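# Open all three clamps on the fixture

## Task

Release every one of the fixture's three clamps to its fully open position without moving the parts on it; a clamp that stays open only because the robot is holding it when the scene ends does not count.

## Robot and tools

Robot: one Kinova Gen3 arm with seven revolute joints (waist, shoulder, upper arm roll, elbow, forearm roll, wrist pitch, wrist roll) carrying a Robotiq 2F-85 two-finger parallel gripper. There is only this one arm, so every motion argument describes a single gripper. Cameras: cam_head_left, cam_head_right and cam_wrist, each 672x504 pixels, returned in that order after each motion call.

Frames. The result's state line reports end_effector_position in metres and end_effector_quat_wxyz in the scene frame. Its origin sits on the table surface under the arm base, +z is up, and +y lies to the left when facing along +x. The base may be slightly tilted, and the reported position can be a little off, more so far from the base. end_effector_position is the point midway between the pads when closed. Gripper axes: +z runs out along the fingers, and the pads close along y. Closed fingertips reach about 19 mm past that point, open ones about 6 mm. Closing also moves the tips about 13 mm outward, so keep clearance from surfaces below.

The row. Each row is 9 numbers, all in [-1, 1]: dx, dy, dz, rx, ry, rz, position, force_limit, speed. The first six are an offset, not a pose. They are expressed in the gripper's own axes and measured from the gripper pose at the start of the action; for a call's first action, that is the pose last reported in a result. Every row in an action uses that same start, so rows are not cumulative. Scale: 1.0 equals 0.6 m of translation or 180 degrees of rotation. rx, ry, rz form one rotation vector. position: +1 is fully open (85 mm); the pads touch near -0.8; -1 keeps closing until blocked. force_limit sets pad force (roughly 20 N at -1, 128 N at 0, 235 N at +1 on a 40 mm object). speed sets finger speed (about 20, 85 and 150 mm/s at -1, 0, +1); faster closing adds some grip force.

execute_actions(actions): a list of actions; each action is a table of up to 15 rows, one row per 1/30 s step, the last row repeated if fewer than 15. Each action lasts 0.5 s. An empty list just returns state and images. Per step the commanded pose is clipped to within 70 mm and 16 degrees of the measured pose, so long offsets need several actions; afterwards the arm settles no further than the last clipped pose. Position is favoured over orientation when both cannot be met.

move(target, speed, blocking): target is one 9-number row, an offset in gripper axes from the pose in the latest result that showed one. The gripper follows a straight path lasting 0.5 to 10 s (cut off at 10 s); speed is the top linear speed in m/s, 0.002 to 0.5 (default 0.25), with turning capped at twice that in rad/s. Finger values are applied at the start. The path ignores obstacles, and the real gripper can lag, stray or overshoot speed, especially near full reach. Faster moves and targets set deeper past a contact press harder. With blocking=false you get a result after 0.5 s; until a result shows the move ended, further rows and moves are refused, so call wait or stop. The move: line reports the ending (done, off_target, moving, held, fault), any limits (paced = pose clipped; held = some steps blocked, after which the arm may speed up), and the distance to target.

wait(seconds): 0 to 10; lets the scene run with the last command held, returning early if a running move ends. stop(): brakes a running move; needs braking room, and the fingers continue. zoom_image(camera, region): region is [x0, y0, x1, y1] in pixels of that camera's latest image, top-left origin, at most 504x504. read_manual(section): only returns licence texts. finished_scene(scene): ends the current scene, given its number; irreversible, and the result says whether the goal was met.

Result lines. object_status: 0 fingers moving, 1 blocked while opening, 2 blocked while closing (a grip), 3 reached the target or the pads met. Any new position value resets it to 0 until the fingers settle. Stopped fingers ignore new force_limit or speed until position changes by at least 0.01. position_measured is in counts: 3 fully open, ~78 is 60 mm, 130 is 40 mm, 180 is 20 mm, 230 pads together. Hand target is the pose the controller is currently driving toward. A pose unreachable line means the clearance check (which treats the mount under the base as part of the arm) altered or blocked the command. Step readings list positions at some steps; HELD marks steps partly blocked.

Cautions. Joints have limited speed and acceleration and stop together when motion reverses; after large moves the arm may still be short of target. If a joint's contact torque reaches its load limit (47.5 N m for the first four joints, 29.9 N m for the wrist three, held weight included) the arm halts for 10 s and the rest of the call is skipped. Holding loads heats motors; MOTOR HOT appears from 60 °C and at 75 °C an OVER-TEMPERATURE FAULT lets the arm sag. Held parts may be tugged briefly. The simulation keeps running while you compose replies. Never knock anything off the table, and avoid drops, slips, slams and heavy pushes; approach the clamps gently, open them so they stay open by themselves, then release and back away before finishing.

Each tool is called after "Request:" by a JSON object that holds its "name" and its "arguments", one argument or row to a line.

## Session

Request:
{"name": "execute_actions", "arguments": {
  "actions": []
}}

Scene clock: 0.00 s.
end_effector_position=(+0.8933, -0.0939, +0.3526) position_measured=3 object_status=3 end_effector_quat_wxyz=(+0.348, -0.277, +0.890, -0.105)
Joint positions: [ 0.724  1.048 -0.627  0.679 -0.437  0.798  2.713]
Joint velocities: [-0.     0.001  0.     0.    -0.    -0.     0.001]
Motor temperatures (°C, as the motors report them): [30 24 25 25 32 37 42]
Hand target: +0.893, -0.094, +0.353; +0.348, -0.277, +0.890, -0.105

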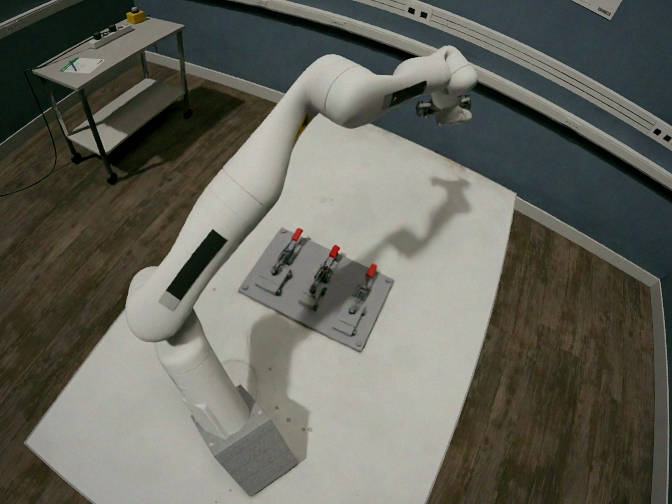

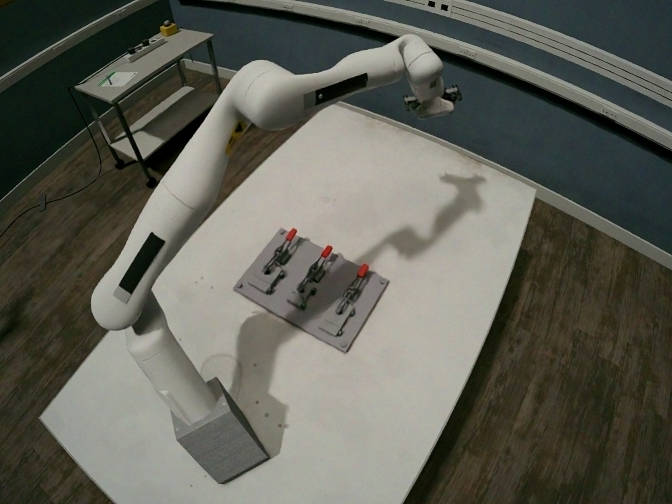

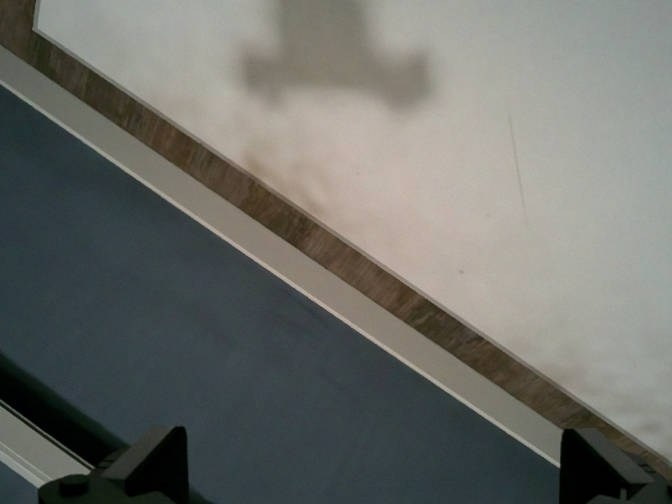

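Request:
{"name": "move", "arguments": {
  "target": [0.472,0.515,-0.278,-0.297,-0.09,-0.76,0.2,0,0],
  "speed": 0.4
}}

Scene clock: 3.83 s.
end_effector_position=(+0.4785, -0.0014, +0.1985) position_measured=104 object_status=3 end_effector_quat_wxyz=(+0.001, +1.000, -0.001, -0.001)
Joint positions: [ 1.204  0.857 -1.169  1.802  0.243  0.794  4.793]
Joint velocities: [ 0.004 -0.007 -0.001  0.002  0.002 -0.    -0.002]
Motor temperatures (°C, as the motors report them): [30 24 25 25 32 37 42]
Hand target: +0.479, -0.001, +0.199; +0.001, +1.000, -0.001, -0.001
Off the commanded pose: 0.002 m, 0 deg.
move: done

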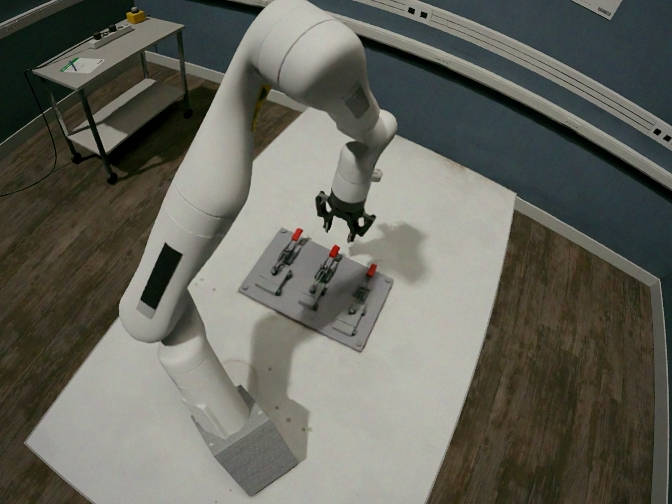

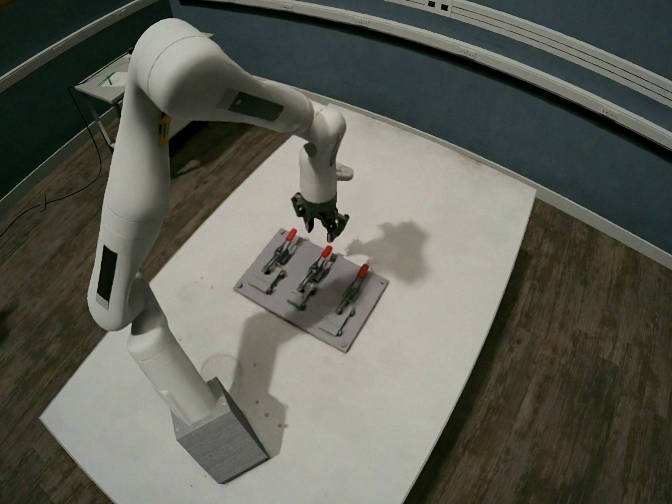

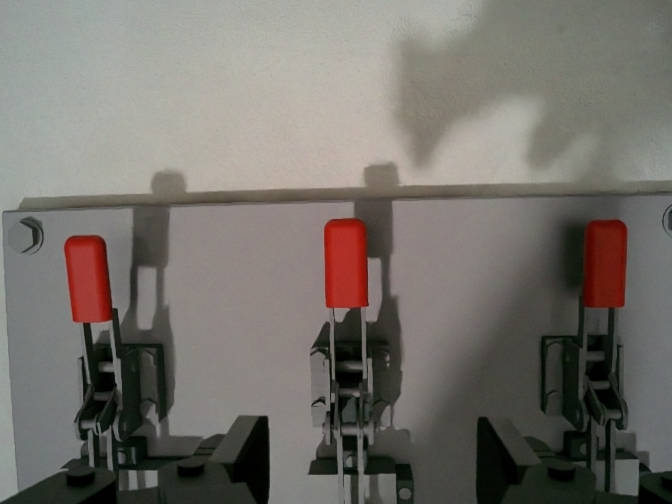

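Request:
{"name": "move", "arguments": {
  "target": [0.069,0.171,0.172,0,0,0,0.2,0,0]
}}

Scene clock: 5.07 s.
end_effector_position=(+0.5204, -0.1039, +0.0961) position_measured=104 object_status=3 end_effector_quat_wxyz=(+0.000, +1.000, -0.001, -0.000)
Joint positions: [ 1.031  1.151 -0.98   1.574  0.381  0.732  4.875]
Joint velocities: [-0.004  0.003  0.001 -0.    -0.001 -0.     0.002]
Motor temperatures (°C, as the motors report them): [30 24 25 25 32 37 42]
Hand target: +0.520, -0.104, +0.096; +0.000, +1.000, -0.001, -0.001
Off the commanded pose: 0.001 m, 0 deg.
move: done

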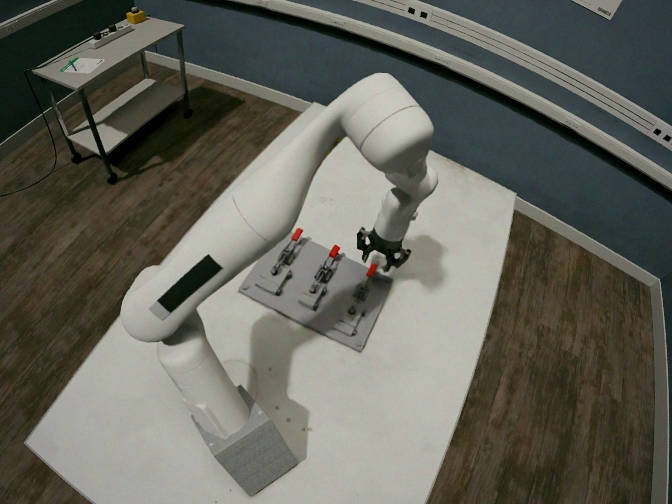

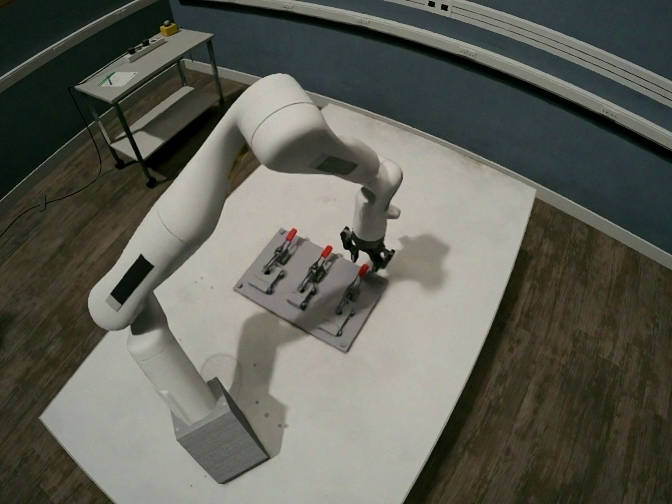

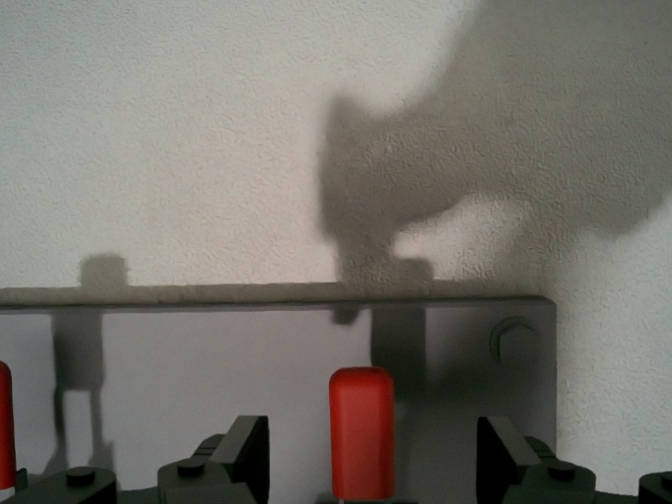

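Request:
{"name": "move", "arguments": {
  "target": [-0.004,-0.004,0.078,0,0,0,0.2,0,0],
  "speed": 0.1
}}

Request:
{"name": "move", "arguments": {
  "target": [0,0,0,0,0,0,-1,-0.5,0]
}}

Request:
{"name": "move", "arguments": {
  "target": [-0.018,0,-0.034,0,0.139,0,-1,-0.5,0],
  "speed": 0.15
}}

Request:
{"name": "execute_actions", "arguments": {
  "actions": [
    [[0,0,0,0,0,0,0.2,0,1]]
  ]
}}

Scene clock: 6.07 s.
end_effector_position=(+0.5181, -0.1017, +0.0496) position_measured=104 object_status=3 end_effector_quat_wxyz=(+0.000, +1.000, -0.001, -0.000)
Joint positions: [ 0.964  1.205 -0.933  1.59   0.413  0.633  4.845]
Joint velocities: [-0.005  0.003 -0.001 -0.     0.    -0.    -0.   ]
Motor temperatures (°C, as the motors report them): [30 24 25 25 32 37 42]
Hand target: +0.518, -0.101, +0.049; +0.000, +1.000, -0.001, -0.000
Off the commanded pose: 0.000 m, 0 deg.
move: done

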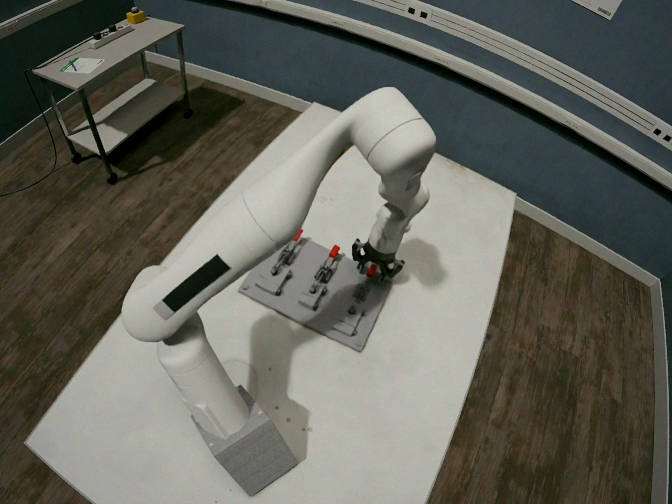

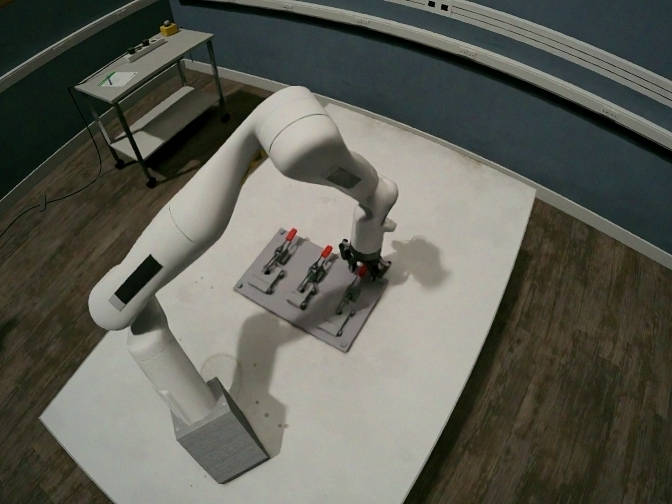

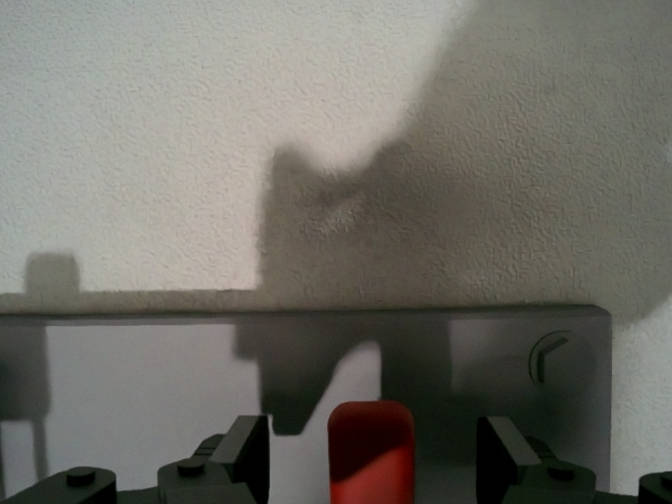

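Scene clock: 6.70 s.
end_effector_position=(+0.5182, -0.1014, +0.0496) position_measured=188 object_status=0 end_effector_quat_wxyz=(+0.000, +1.000, +0.000, -0.000)
Joint positions: [ 0.964  1.205 -0.933  1.59   0.414  0.633  4.845]
Joint velocities: [ 0.    -0.001 -0.     0.     0.001  0.    -0.   ]
Motor temperatures (°C, as the motors report them): [30 24 25 25 32 37 42]
Hand target: +0.518, -0.102, +0.050; +0.000, +1.000, -0.001, -0.000
Off the commanded pose: 0.000 m, 0 deg.
move: done

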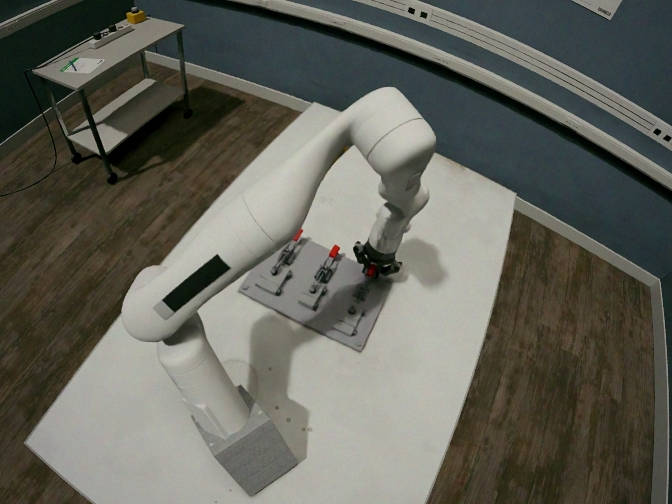

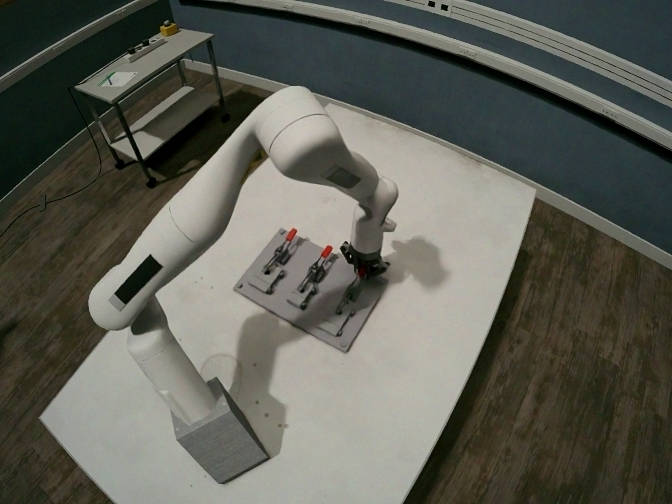

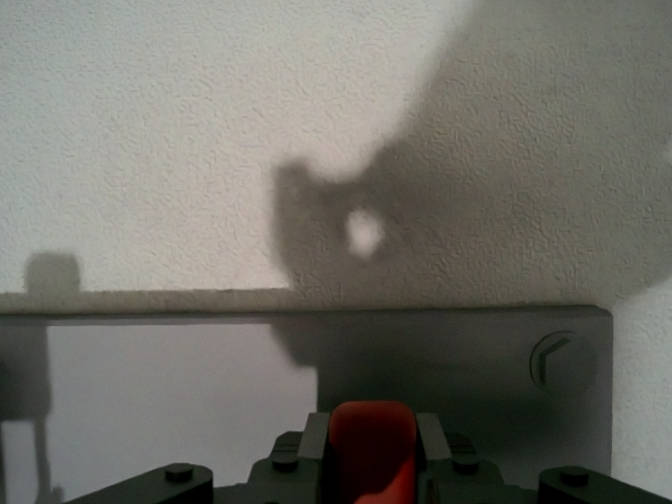

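Scene clock: 8.47 s.
end_effector_position=(+0.5061, -0.1017, +0.0677) position_measured=188 object_status=2 end_effector_quat_wxyz=(-0.000, +0.977, -0.000, +0.214)
Joint positions: [ 1.16   1.219 -0.889  2.013  0.512 -0.086  4.878]
Joint velocities: [ 0.002  0.001 -0.001  0.001  0.    -0.001 -0.001]
Motor temperatures (°C, as the motors report them): [30 24 25 25 32 37 42]
Hand target: +0.507, -0.102, +0.070; +0.000, +0.976, +0.000, +0.216
Off the commanded pose: 0.003 m, 0 deg.
move: done

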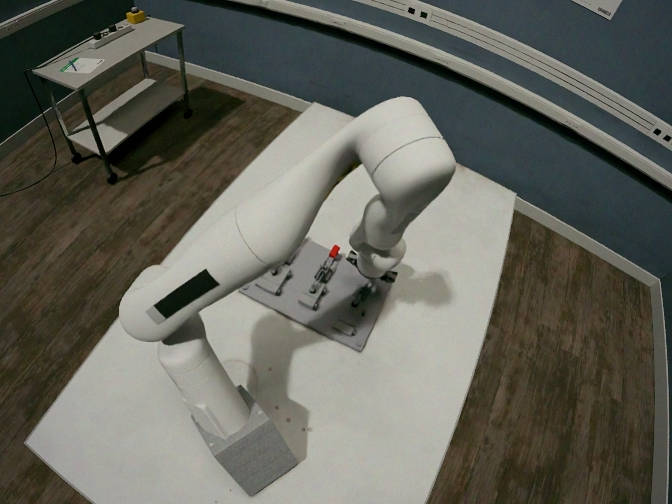

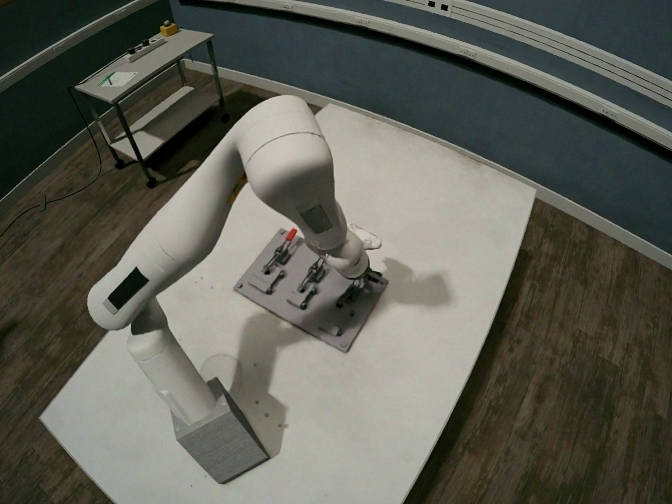

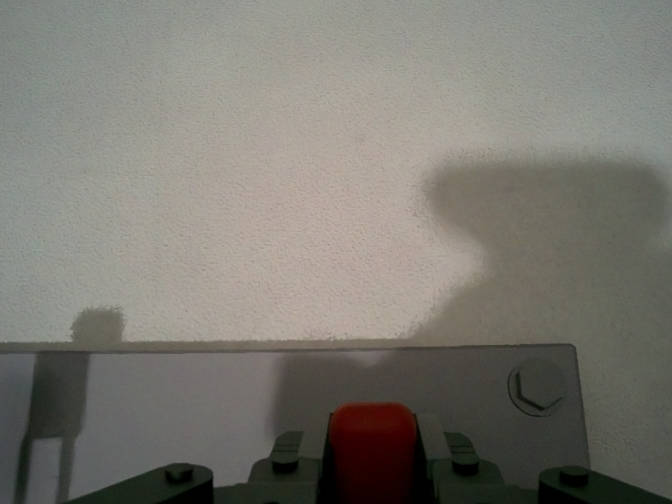

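Scene clock: 8.97 s.
end_effector_position=(+0.5061, -0.1017, +0.0676) position_measured=104 object_status=0 end_effector_quat_wxyz=(-0.000, +0.977, -0.000, +0.214)
Joint positions: [ 1.16   1.219 -0.889  2.013  0.512 -0.086  4.878]
Joint velocities: [ 0.     0.001 -0.    -0.     0.001 -0.    -0.   ]
Motor temperatures (°C, as the motors report them): [30 24 25 25 32 37 42]
Hand target: +0.506, -0.102, +0.068; -0.000, +0.977, -0.000, +0.214
Off the commanded pose: 0.000 m, 0 deg.
Step readings (end_effector_position):
0: (+0.5061, -0.1017, +0.0677)
1: (+0.5060, -0.1016, +0.0670)
2: (+0.5064, -0.1017, +0.0666)
4: (+0.5061, -0.1016, +0.0671)
8: (+0.5061, -0.1016, +0.0675)
15: end_effector_position above

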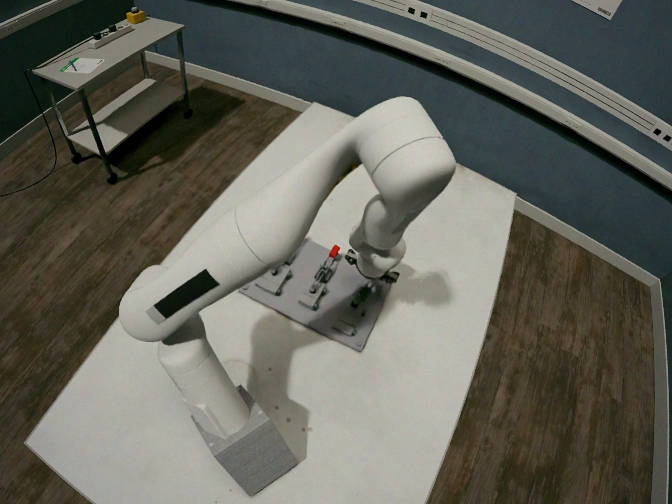

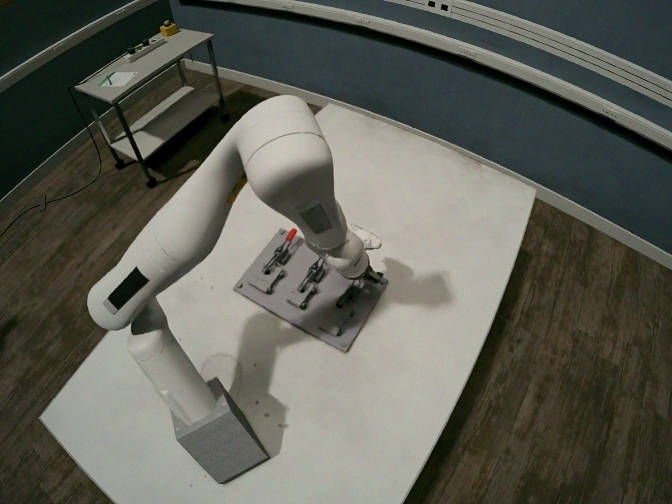

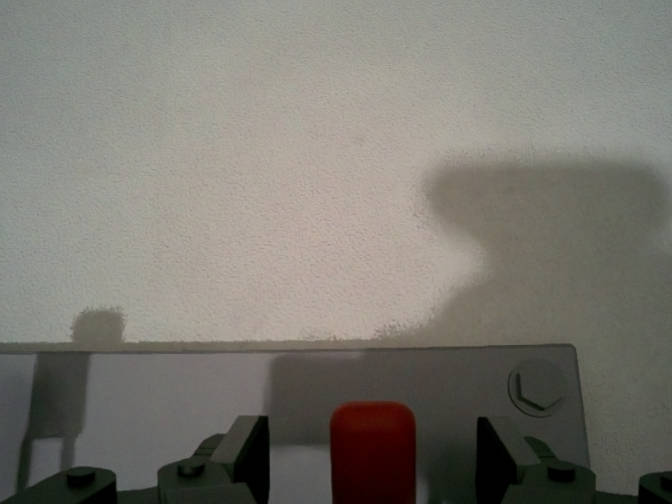

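Same retreat-and-push.

Request:
{"name": "move", "arguments": {
  "target": [0.064,0,0.003,0,-0.137,0,0.2,0,1]
}}

Request:
{"name": "execute_actions", "arguments": {
  "actions": [
    [[0,0,0,0,0,0,-1,0,1]]
  ]
}}

Request:
{"name": "move", "arguments": {
  "target": [-0.1,0,-0.015,0,0,0,-1,0,1],
  "speed": 0.04
}}

Request:
{"name": "zoom_image", "arguments": {
  "camera": "cam_head_right",
  "region": [220, 200, 400, 335]
}}

Scene clock: 10.33 s.
end_effector_position=(+0.5419, -0.1019, +0.0826) position_measured=104 object_status=3 end_effector_quat_wxyz=(+0.000, +1.000, -0.000, +0.001)
Joint positions: [ 0.982  1.181 -0.982  1.508  0.398  0.747  4.853]
Joint velocities: [-0.009  0.004 -0.002 -0.003  0.001  0.001 -0.003]
Motor temperatures (°C, as the motors report them): [30 24 25 25 32 37 42]
Hand target: +0.542, -0.102, +0.082; -0.000, +1.000, +0.000, +0.001
Off the commanded pose: 0.001 m, 0 deg.
move: done

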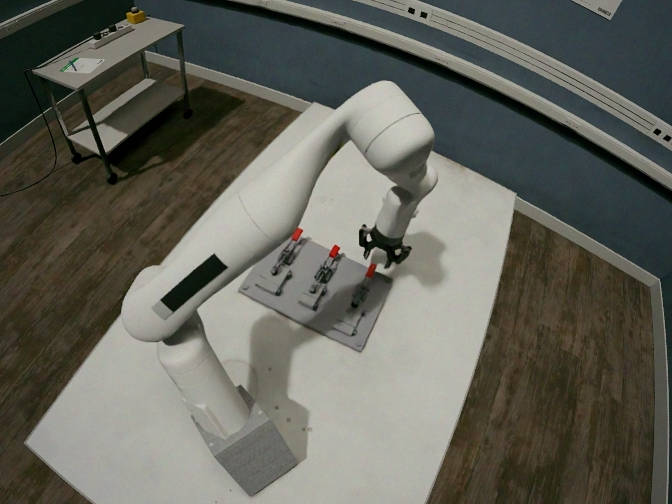

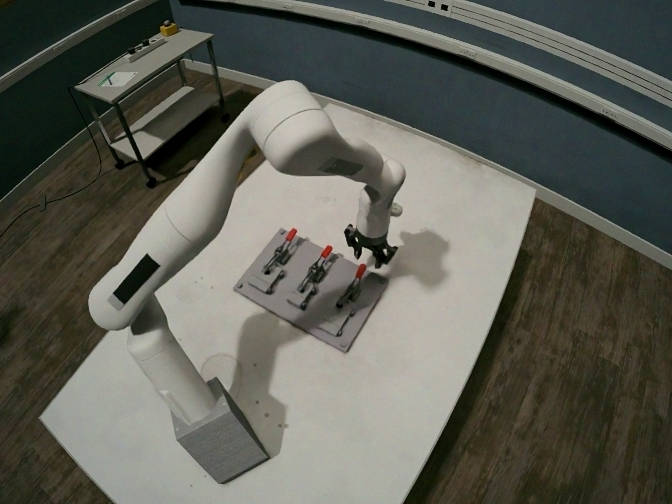

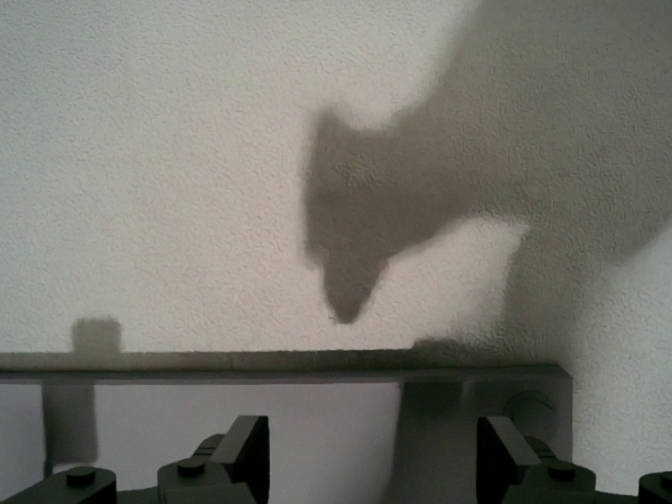

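Scene clock: 10.83 s.
end_effector_position=(+0.5419, -0.1019, +0.0826) position_measured=232 object_status=0 end_effector_quat_wxyz=(+0.000, +1.000, -0.000, +0.001)
Joint positions: [ 0.982  1.181 -0.982  1.508  0.398  0.747  4.853]
Joint velocities: [ 0.     0.    -0.    -0.    -0.     0.    -0.001]
Motor temperatures (°C, as the motors report them): [30 24 25 25 32 37 42]
Hand target: +0.542, -0.102, +0.083; +0.000, +1.000, -0.000, +0.001
Off the commanded pose: 0.000 m, 0 deg.
Step readings (end_effector_position):
0: (+0.5419, -0.1019, +0.0826)
1: (+0.5419, -0.1019, +0.0826)
2: (+0.5419, -0.1020, +0.0828)
4: (+0.5419, -0.1020, +0.0827)
8: (+0.5419, -0.1019, +0.0826)
15: end_effector_position above

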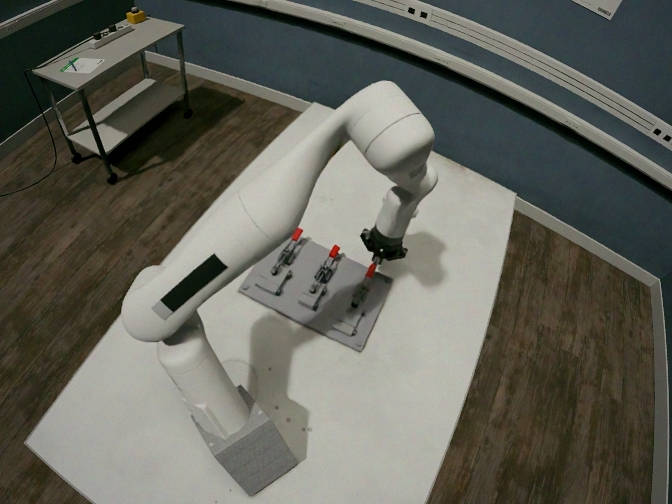

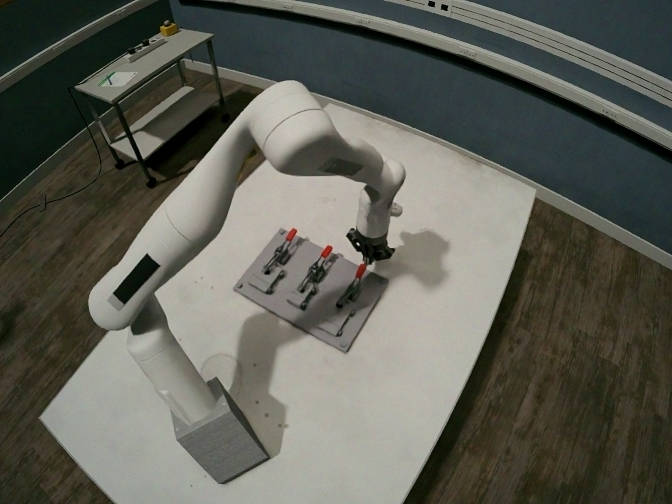

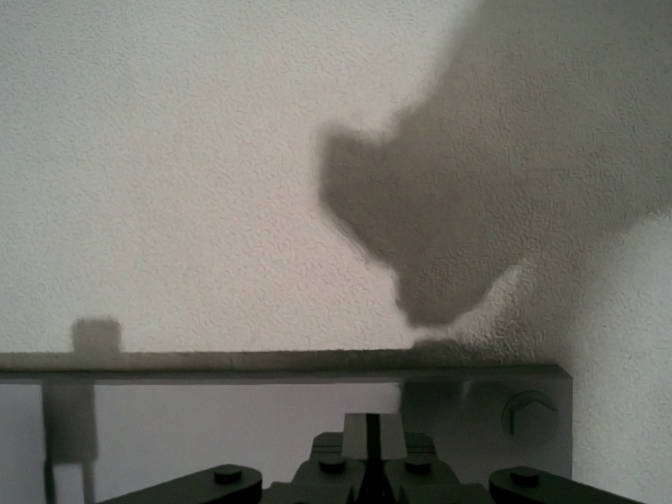

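Scene clock: 12.57 s.
end_effector_position=(+0.4881, -0.1017, +0.0926) position_measured=232 object_status=3 end_effector_quat_wxyz=(+0.001, +1.000, +0.001, +0.008)
Joint positions: [ 1.089  1.14  -0.981  1.703  0.417  0.635  4.86 ]
Joint velocities: [ 0.001 -0.003  0.001  0.002 -0.004 -0.002  0.001]
Motor temperatures (°C, as the motors report them): [30 24 25 25 32 37 42]
Hand target: +0.482, -0.102, +0.091; +0.000, +1.000, -0.000, +0.001
Off the commanded pose: 0.006 m, 1 deg.
move: off_target

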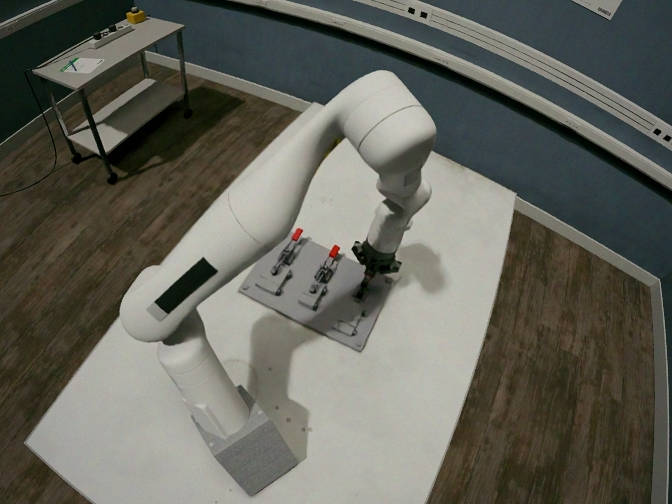

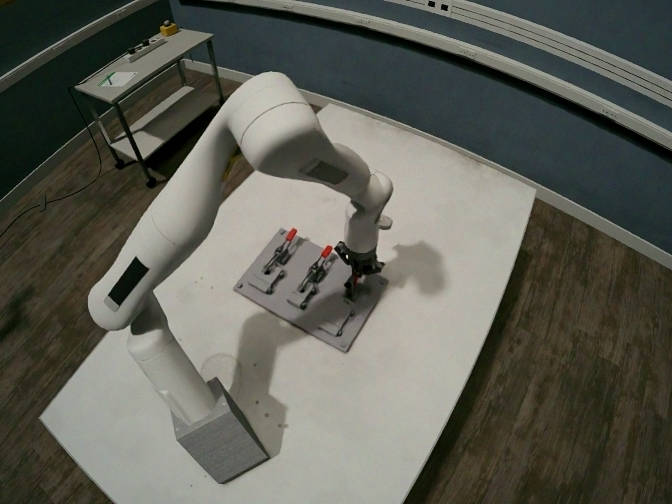

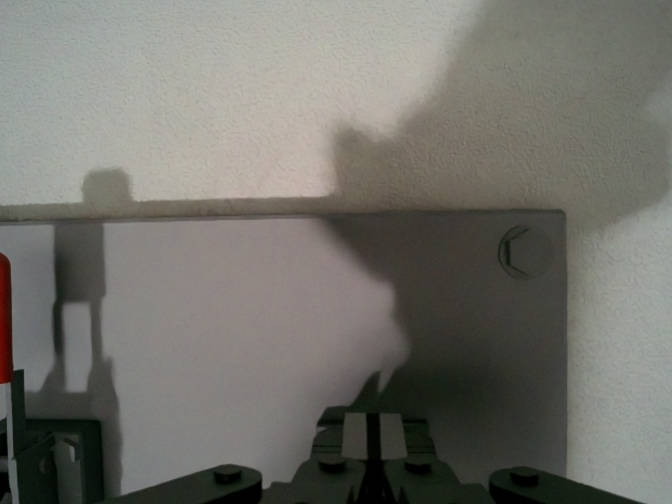

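Region (220, 200, 400, 335) of cam_head_right's 672x504 image, scaled by 2.800, with more detail than that image has; it fills the top 378 rows of this view, and the rest is white.

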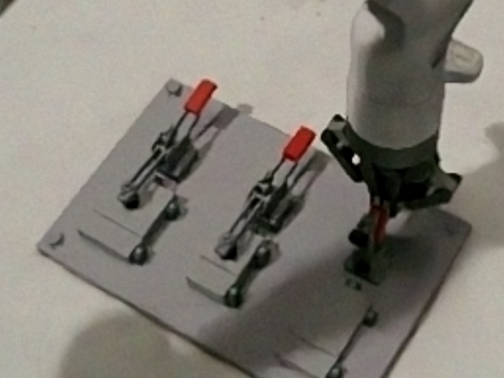

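Middle next: (0.518, 0.0085, 0.095).

Request:
{"name": "move", "arguments": {
  "target": [0.05,-0.184,-0.003,0.0006,-0.005,0.0006,0.2,0,0]
}}

Scene clock: 13.60 s.
end_effector_position=(+0.5174, +0.0086, +0.0946) position_measured=104 object_status=0 end_effector_quat_wxyz=(+0.000, +1.000, +0.000, -0.000)
Joint positions: [ 0.93   0.984 -1.022  1.752  0.346  0.606  4.672]
Joint velocities: [-0.002 -0.003 -0.001  0.     0.001  0.    -0.001]
Motor temperatures (°C, as the motors report them): [30 24 25 25 32 37 42]
Hand target: +0.517, +0.009, +0.095; +0.000, +1.000, +0.000, -0.000
Off the commanded pose: 0.000 m, 0 deg.
move: done

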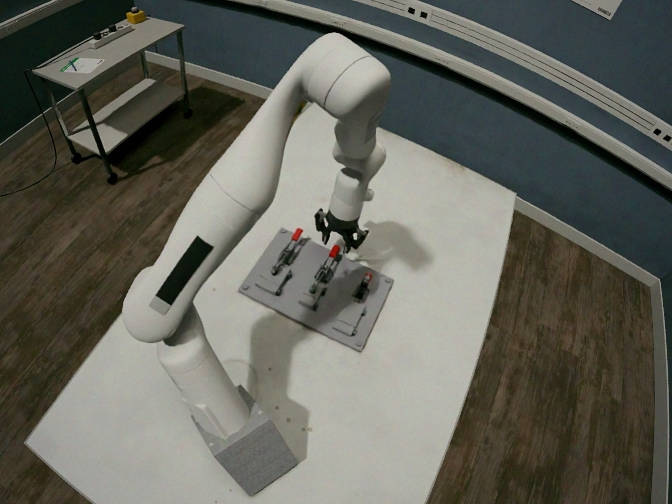

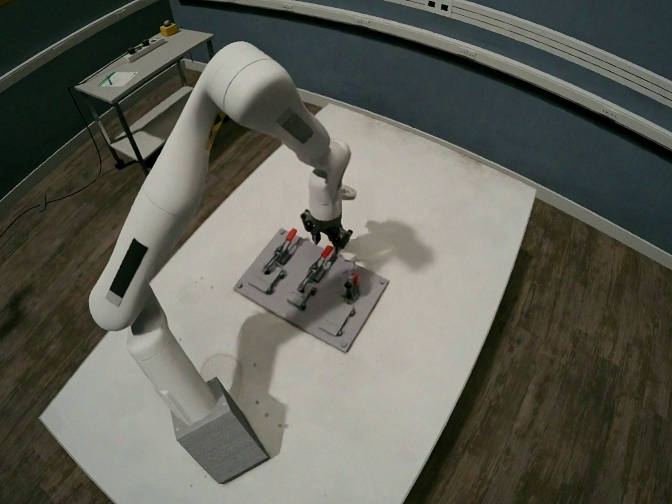

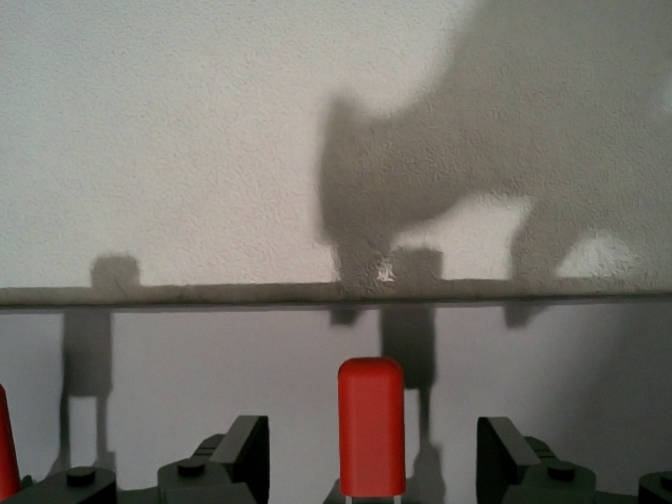

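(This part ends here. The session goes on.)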